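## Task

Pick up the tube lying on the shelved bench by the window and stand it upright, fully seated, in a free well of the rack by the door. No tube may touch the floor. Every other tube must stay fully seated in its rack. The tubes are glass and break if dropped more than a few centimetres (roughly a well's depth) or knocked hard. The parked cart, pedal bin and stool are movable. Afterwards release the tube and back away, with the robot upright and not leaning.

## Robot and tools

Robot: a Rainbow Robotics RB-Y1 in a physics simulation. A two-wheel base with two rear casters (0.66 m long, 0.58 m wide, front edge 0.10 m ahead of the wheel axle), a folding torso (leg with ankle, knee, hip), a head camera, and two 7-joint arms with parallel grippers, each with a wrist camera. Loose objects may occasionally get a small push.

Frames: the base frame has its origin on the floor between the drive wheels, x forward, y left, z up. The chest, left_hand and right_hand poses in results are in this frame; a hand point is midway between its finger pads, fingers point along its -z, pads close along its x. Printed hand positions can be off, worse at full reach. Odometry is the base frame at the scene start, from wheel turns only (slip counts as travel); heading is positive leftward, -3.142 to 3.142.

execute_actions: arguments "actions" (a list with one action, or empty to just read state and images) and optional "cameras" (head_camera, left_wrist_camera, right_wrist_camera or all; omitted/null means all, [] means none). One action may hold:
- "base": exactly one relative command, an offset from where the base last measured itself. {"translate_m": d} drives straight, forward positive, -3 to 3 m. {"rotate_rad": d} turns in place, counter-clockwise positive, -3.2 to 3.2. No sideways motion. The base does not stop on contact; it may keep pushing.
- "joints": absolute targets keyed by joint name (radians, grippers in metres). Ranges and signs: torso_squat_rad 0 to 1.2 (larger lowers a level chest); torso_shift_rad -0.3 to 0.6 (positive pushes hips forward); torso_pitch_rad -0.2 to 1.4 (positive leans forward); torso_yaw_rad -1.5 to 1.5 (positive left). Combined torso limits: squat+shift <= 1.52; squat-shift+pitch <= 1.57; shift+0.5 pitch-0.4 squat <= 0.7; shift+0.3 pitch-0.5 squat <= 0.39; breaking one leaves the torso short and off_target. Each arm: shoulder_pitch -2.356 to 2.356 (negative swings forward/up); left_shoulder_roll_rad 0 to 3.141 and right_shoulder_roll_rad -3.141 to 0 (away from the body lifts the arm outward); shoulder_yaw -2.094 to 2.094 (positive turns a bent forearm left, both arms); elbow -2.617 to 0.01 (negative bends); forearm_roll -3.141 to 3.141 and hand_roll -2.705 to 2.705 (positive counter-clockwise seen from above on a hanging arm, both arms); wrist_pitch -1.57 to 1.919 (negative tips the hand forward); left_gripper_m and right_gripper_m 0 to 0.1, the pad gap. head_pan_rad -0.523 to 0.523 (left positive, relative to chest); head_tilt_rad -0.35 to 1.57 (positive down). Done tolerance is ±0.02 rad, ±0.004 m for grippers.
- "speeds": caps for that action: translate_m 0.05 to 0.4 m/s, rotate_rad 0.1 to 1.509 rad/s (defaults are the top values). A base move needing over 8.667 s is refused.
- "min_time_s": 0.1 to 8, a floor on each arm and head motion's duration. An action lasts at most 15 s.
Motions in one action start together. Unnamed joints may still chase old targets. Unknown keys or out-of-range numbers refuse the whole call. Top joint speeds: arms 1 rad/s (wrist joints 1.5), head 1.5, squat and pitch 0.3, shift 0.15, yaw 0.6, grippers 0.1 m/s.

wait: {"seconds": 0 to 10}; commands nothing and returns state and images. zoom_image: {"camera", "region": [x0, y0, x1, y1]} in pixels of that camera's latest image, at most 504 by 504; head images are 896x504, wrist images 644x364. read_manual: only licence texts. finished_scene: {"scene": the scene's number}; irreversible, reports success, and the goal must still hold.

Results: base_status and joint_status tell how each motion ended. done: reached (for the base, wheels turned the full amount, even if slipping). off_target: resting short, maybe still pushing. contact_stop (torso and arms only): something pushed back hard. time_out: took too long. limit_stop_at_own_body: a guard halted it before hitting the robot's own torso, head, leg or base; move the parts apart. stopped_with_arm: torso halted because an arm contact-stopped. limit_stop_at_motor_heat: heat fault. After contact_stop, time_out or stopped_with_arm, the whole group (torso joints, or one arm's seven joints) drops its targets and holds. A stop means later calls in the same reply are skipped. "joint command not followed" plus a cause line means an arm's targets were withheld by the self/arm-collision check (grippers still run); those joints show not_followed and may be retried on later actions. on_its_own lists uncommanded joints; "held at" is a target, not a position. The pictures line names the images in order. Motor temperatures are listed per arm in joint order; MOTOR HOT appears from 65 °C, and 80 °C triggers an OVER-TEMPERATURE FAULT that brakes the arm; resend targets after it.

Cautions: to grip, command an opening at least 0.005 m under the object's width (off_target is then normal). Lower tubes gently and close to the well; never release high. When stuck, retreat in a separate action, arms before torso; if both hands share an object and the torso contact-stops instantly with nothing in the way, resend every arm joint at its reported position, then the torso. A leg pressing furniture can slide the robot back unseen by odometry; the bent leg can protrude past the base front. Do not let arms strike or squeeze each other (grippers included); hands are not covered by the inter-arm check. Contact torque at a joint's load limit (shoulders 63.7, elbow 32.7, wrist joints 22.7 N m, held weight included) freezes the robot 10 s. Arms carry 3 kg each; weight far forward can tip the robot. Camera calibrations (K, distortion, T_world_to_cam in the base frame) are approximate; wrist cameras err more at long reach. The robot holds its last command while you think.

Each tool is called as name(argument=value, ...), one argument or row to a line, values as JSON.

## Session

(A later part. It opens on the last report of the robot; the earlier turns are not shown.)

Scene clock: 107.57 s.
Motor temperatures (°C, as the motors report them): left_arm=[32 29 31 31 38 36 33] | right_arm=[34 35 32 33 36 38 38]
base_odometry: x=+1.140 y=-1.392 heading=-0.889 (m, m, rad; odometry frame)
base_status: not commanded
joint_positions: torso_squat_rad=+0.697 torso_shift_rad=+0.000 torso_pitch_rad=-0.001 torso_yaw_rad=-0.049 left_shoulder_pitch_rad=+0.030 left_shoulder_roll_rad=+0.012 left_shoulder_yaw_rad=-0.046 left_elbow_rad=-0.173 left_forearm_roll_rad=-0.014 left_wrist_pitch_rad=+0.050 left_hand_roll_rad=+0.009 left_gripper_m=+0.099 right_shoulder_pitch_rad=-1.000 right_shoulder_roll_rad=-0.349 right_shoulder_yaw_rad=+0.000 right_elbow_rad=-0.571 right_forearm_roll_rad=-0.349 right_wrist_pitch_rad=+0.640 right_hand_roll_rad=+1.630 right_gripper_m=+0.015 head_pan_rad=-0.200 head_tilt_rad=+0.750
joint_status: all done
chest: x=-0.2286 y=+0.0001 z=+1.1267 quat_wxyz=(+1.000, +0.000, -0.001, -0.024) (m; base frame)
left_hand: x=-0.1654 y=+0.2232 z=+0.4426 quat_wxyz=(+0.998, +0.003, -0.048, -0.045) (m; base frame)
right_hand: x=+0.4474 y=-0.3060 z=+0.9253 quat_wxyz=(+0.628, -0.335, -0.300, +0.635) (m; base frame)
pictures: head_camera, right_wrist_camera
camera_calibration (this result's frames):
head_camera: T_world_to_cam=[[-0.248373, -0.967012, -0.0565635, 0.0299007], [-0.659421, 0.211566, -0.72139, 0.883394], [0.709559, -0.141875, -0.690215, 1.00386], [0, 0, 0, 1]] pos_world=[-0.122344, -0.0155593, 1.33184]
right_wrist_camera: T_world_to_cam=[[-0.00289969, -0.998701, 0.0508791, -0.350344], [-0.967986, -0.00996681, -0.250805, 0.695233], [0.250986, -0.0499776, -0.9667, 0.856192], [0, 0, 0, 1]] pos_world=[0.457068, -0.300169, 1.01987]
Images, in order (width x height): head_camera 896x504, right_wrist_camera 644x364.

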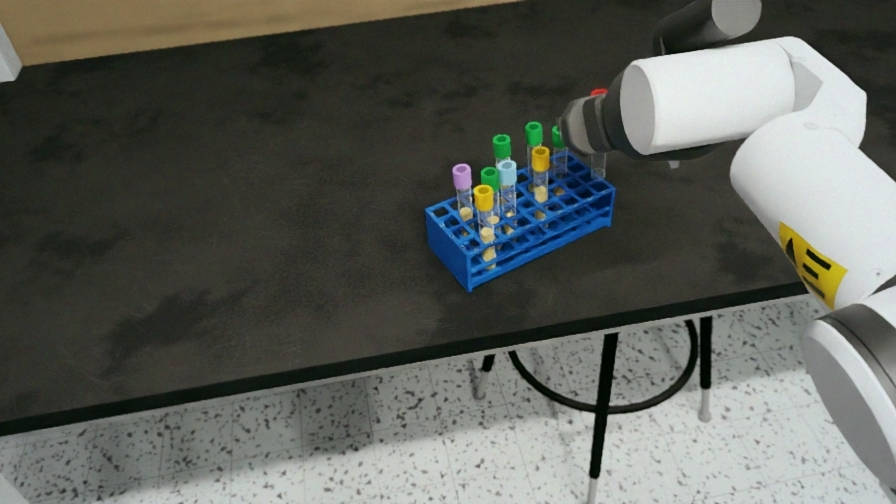

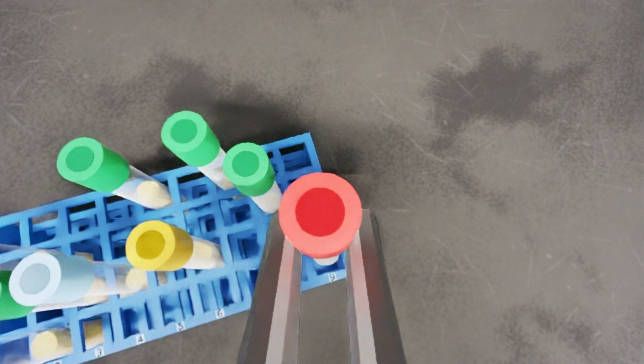

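execute_actions(
  actions=[
    {"joints":{"torso_squat_rad":0.745,"torso_yaw_rad":-0.0505}},
  ],
  cameras=["head_camera","right_wrist_camera"],
)

zoom_image(
  camera="head_camera",
  region=[530,120,650,230],
)

Scene clock: 112.37 s.
Motor temperatures (°C, as the motors report them): left_arm=[32 29 31 31 38 36 33] | right_arm=[34 35 32 33 36 38 38]
base_odometry: x=+1.140 y=-1.392 heading=-0.889 (m, m, rad; odometry frame)
base_status: not commanded
joint_positions: torso_squat_rad=+0.745 torso_shift_rad=+0.000 torso_pitch_rad=-0.001 torso_yaw_rad=-0.050 left_shoulder_pitch_rad=+0.030 left_shoulder_roll_rad=+0.012 left_shoulder_yaw_rad=-0.046 left_elbow_rad=-0.173 left_forearm_roll_rad=-0.014 left_wrist_pitch_rad=+0.050 left_hand_roll_rad=+0.009 left_gripper_m=+0.099 right_shoulder_pitch_rad=-1.000 right_shoulder_roll_rad=-0.349 right_shoulder_yaw_rad=+0.000 right_elbow_rad=-0.571 right_forearm_roll_rad=-0.349 right_wrist_pitch_rad=+0.640 right_hand_roll_rad=+1.630 right_gripper_m=+0.015 head_pan_rad=-0.200 head_tilt_rad=+0.750
joint_status: all done
chest: x=-0.2286 y=+0.0001 z=+1.1045 quat_wxyz=(+1.000, +0.000, -0.001, -0.025) (m; base frame)
left_hand: x=-0.1650 y=+0.2231 z=+0.4204 quat_wxyz=(+0.998, +0.003, -0.048, -0.046) (m; base frame)
right_hand: x=+0.4470 y=-0.3070 z=+0.9032 quat_wxyz=(+0.629, -0.335, -0.300, +0.635) (m; base frame)
pictures: head_camera, right_wrist_camera
camera_calibration (this result's frames):
head_camera: T_world_to_cam=[[-0.249798, -0.966644, -0.0565685, 0.028329], [-0.659099, 0.212539, -0.721399, 0.867476], [0.709359, -0.14292, -0.690206, 0.988495], [0, 0, 0, 1]] pos_world=[-0.122369, -0.0157133, 1.30966]
right_wrist_camera: T_world_to_cam=[[-0.0043665, -0.998695, 0.0508839, -0.349553], [-0.967988, -0.0085487, -0.250851, 0.689721], [0.250958, -0.0503503, -0.966687, 0.834727], [0, 0, 0, 1]] pos_world=[0.456634, -0.301172, 0.997723]
Images, in order (width x height): head_camera 896x504, right_wrist_camera 644x364.

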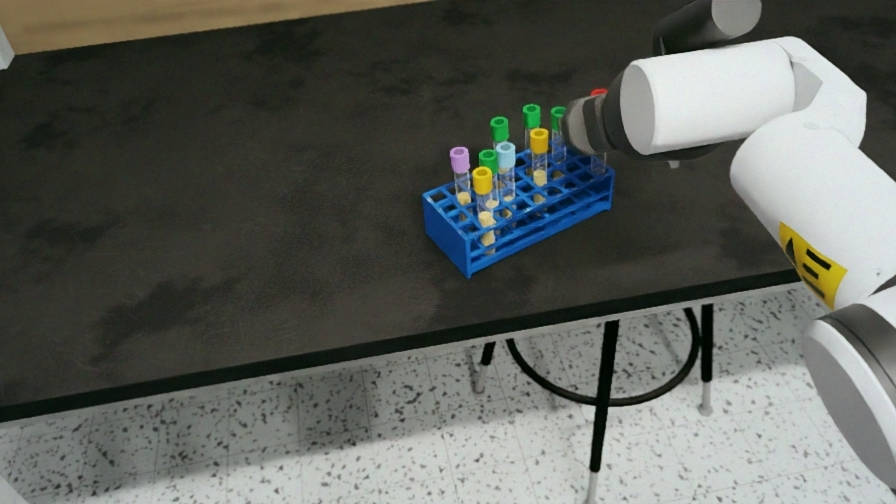

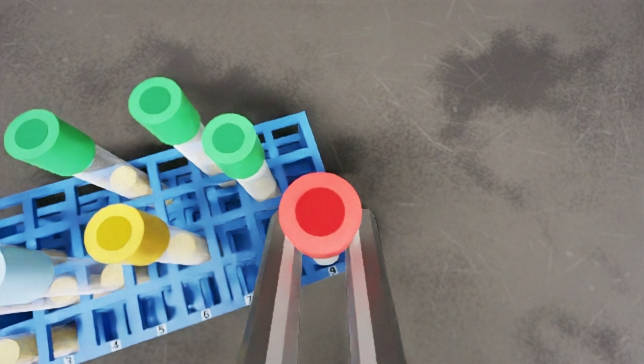

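Region (530, 120, 650, 230) of head_camera's 896x504 image, scaled by 4.200, with more detail than that image has; it fills the top 462 rows of this view, and the rest is white.

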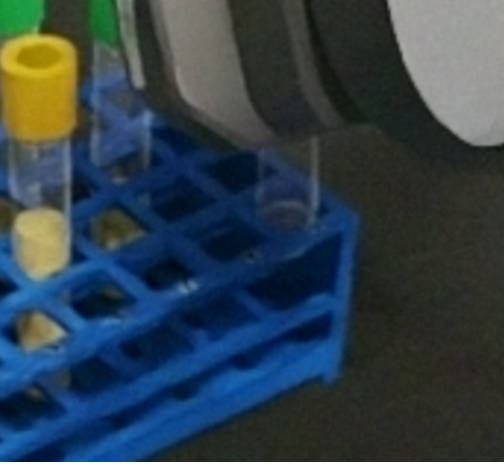

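execute_actions(
  actions=[
    {"base":{"translate_m":0.002},"joints":{"torso_squat_rad":0.79}},
  ],
  cameras=["right_wrist_camera"],
)

execute_actions(
  actions=[
    {"joints":{"right_gripper_m":0.035}},
  ],
  cameras=["right_wrist_camera"],
)

execute_actions(
  actions=[
    {"base":{"translate_m":-0.45},"joints":{"head_tilt_rad":0.45}},
  ],
  cameras=["head_camera"],
)

Scene clock: 120.33 s.
Motor temperatures (°C, as the motors report them): left_arm=[32 29 31 31 38 36 33] | right_arm=[34 35 32 33 36 38 38]
base_odometry: x=+1.141 y=-1.393 heading=-0.889 (m, m, rad; odometry frame)
base_status: done
joint_positions: torso_squat_rad=+0.790 torso_shift_rad=+0.000 torso_pitch_rad=-0.001 torso_yaw_rad=-0.050 left_shoulder_pitch_rad=+0.030 left_shoulder_roll_rad=+0.012 left_shoulder_yaw_rad=-0.046 left_elbow_rad=-0.173 left_forearm_roll_rad=-0.014 left_wrist_pitch_rad=+0.050 left_hand_roll_rad=+0.009 left_gripper_m=+0.099 right_shoulder_pitch_rad=-1.000 right_shoulder_roll_rad=-0.349 right_shoulder_yaw_rad=+0.000 right_elbow_rad=-0.571 right_forearm_roll_rad=-0.349 right_wrist_pitch_rad=+0.640 right_hand_roll_rad=+1.630 right_gripper_m=+0.015 head_pan_rad=-0.200 head_tilt_rad=+0.750
joint_status: all done
chest: x=-0.2286 y=+0.0001 z=+1.0826 quat_wxyz=(+1.000, +0.000, -0.001, -0.025) (m; base frame)
left_hand: x=-0.1650 y=+0.2231 z=+0.3986 quat_wxyz=(+0.998, +0.003, -0.048, -0.046) (m; base frame)
right_hand: x=+0.4470 y=-0.3070 z=+0.8812 quat_wxyz=(+0.629, -0.335, -0.300, +0.635) (m; base frame)
pictures: right_wrist_camera
camera_calibration (this result's frames):
right_wrist_camera: T_world_to_cam=[[-0.00439026, -0.998695, 0.0508844, -0.348442], [-0.968001, -0.00852323, -0.250802, 0.684204], [0.250908, -0.0503572, -0.9667, 0.813582], [0, 0, 0, 1]] pos_world=[0.456646, -0.301186, 0.97582]
Images, in order (width x height): right_wrist_camera 644x364.

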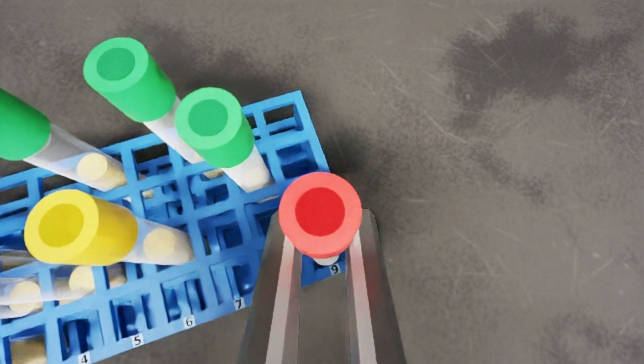

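Scene clock: 121.10 s.
Motor temperatures (°C, as the motors report them): left_arm=[32 29 31 31 38 36 33] | right_arm=[34 35 32 33 36 38 38]
base_odometry: x=+1.141 y=-1.393 heading=-0.889 (m, m, rad; odometry frame)
base_status: not commanded
joint_positions: torso_squat_rad=+0.790 torso_shift_rad=+0.000 torso_pitch_rad=-0.001 torso_yaw_rad=-0.050 left_shoulder_pitch_rad=+0.030 left_shoulder_roll_rad=+0.012 left_shoulder_yaw_rad=-0.046 left_elbow_rad=-0.173 left_forearm_roll_rad=-0.014 left_wrist_pitch_rad=+0.050 left_hand_roll_rad=+0.009 left_gripper_m=+0.099 right_shoulder_pitch_rad=-1.000 right_shoulder_roll_rad=-0.349 right_shoulder_yaw_rad=+0.000 right_elbow_rad=-0.571 right_forearm_roll_rad=-0.349 right_wrist_pitch_rad=+0.640 right_hand_roll_rad=+1.630 right_gripper_m=+0.035 head_pan_rad=-0.200 head_tilt_rad=+0.750
joint_status: all done
chest: x=-0.2286 y=+0.0001 z=+1.0826 quat_wxyz=(+1.000, +0.000, -0.001, -0.025) (m; base frame)
left_hand: x=-0.1650 y=+0.2231 z=+0.3986 quat_wxyz=(+0.998, +0.003, -0.048, -0.046) (m; base frame)
right_hand: x=+0.4470 y=-0.3070 z=+0.8812 quat_wxyz=(+0.629, -0.335, -0.300, +0.635) (m; base frame)
pictures: right_wrist_camera
camera_calibration (this result's frames):
right_wrist_camera: T_world_to_cam=[[-0.00439016, -0.998695, 0.0508842, -0.348442], [-0.968001, -0.00852324, -0.250801, 0.684204], [0.250907, -0.050357, -0.9667, 0.813582], [0, 0, 0, 1]] pos_world=[0.456647, -0.301186, 0.975819]
Images, in order (width x height): right_wrist_camera 644x364.

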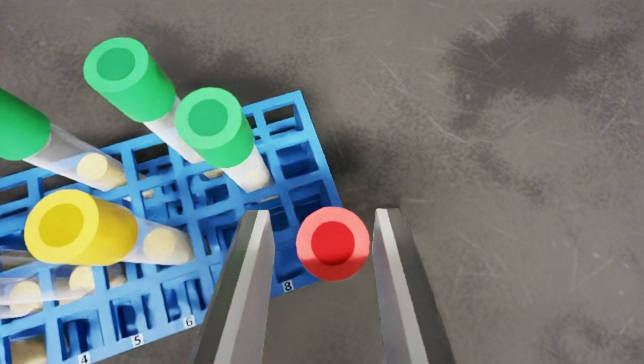

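Scene clock: 123.93 s.
Motor temperatures (°C, as the motors report them): left_arm=[32 29 31 31 38 36 33] | right_arm=[34 35 32 33 36 38 38]
base_odometry: x=+0.858 y=-1.044 heading=-0.890 (m, m, rad; odometry frame)
base_status: done
joint_positions: torso_squat_rad=+0.790 torso_shift_rad=+0.000 torso_pitch_rad=-0.001 torso_yaw_rad=-0.050 left_shoulder_pitch_rad=+0.030 left_shoulder_roll_rad=+0.012 left_shoulder_yaw_rad=-0.046 left_elbow_rad=-0.173 left_forearm_roll_rad=-0.014 left_wrist_pitch_rad=+0.050 left_hand_roll_rad=+0.009 left_gripper_m=+0.099 right_shoulder_pitch_rad=-1.000 right_shoulder_roll_rad=-0.349 right_shoulder_yaw_rad=+0.000 right_elbow_rad=-0.571 right_forearm_roll_rad=-0.349 right_wrist_pitch_rad=+0.640 right_hand_roll_rad=+1.630 right_gripper_m=+0.035 head_pan_rad=-0.200 head_tilt_rad=+0.450
joint_status: all done
chest: x=-0.2286 y=+0.0001 z=+1.0826 quat_wxyz=(+1.000, +0.000, -0.001, -0.025) (m; base frame)
left_hand: x=-0.1651 y=+0.2231 z=+0.3985 quat_wxyz=(+0.998, +0.003, -0.048, -0.046) (m; base frame)
right_hand: x=+0.4470 y=-0.3070 z=+0.8812 quat_wxyz=(+0.629, -0.335, -0.300, +0.635) (m; base frame)
pictures: head_camera
camera_calibration (this result's frames):
head_camera: T_world_to_cam=[[-0.233482, -0.970819, -0.0547426, 0.0281381], [-0.42274, 0.152046, -0.893405, 1.1212], [0.875658, -0.185452, -0.445904, 0.694334], [0, 0, 0, 1]] pos_world=[-0.127453, -0.0143918, 1.31283]
Images, in order (width x height): head_camera 896x504.

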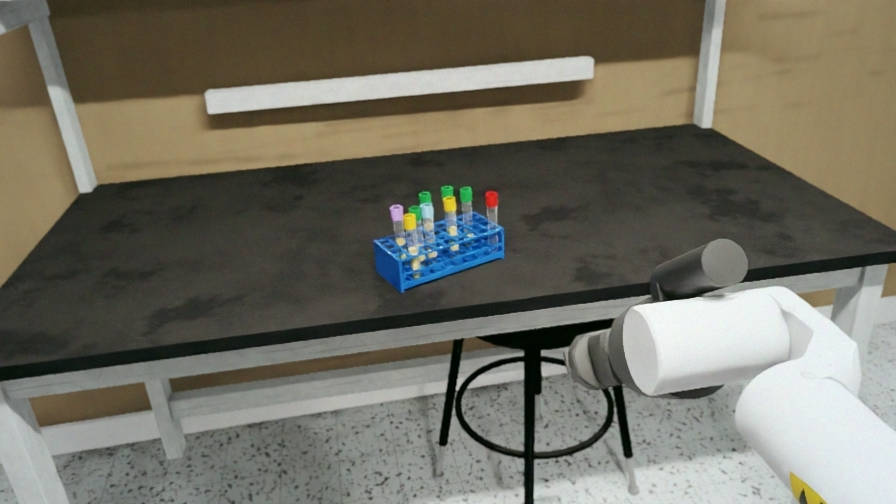

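finished_scene(
  scene=2,
)

The scene is finished: the task was done.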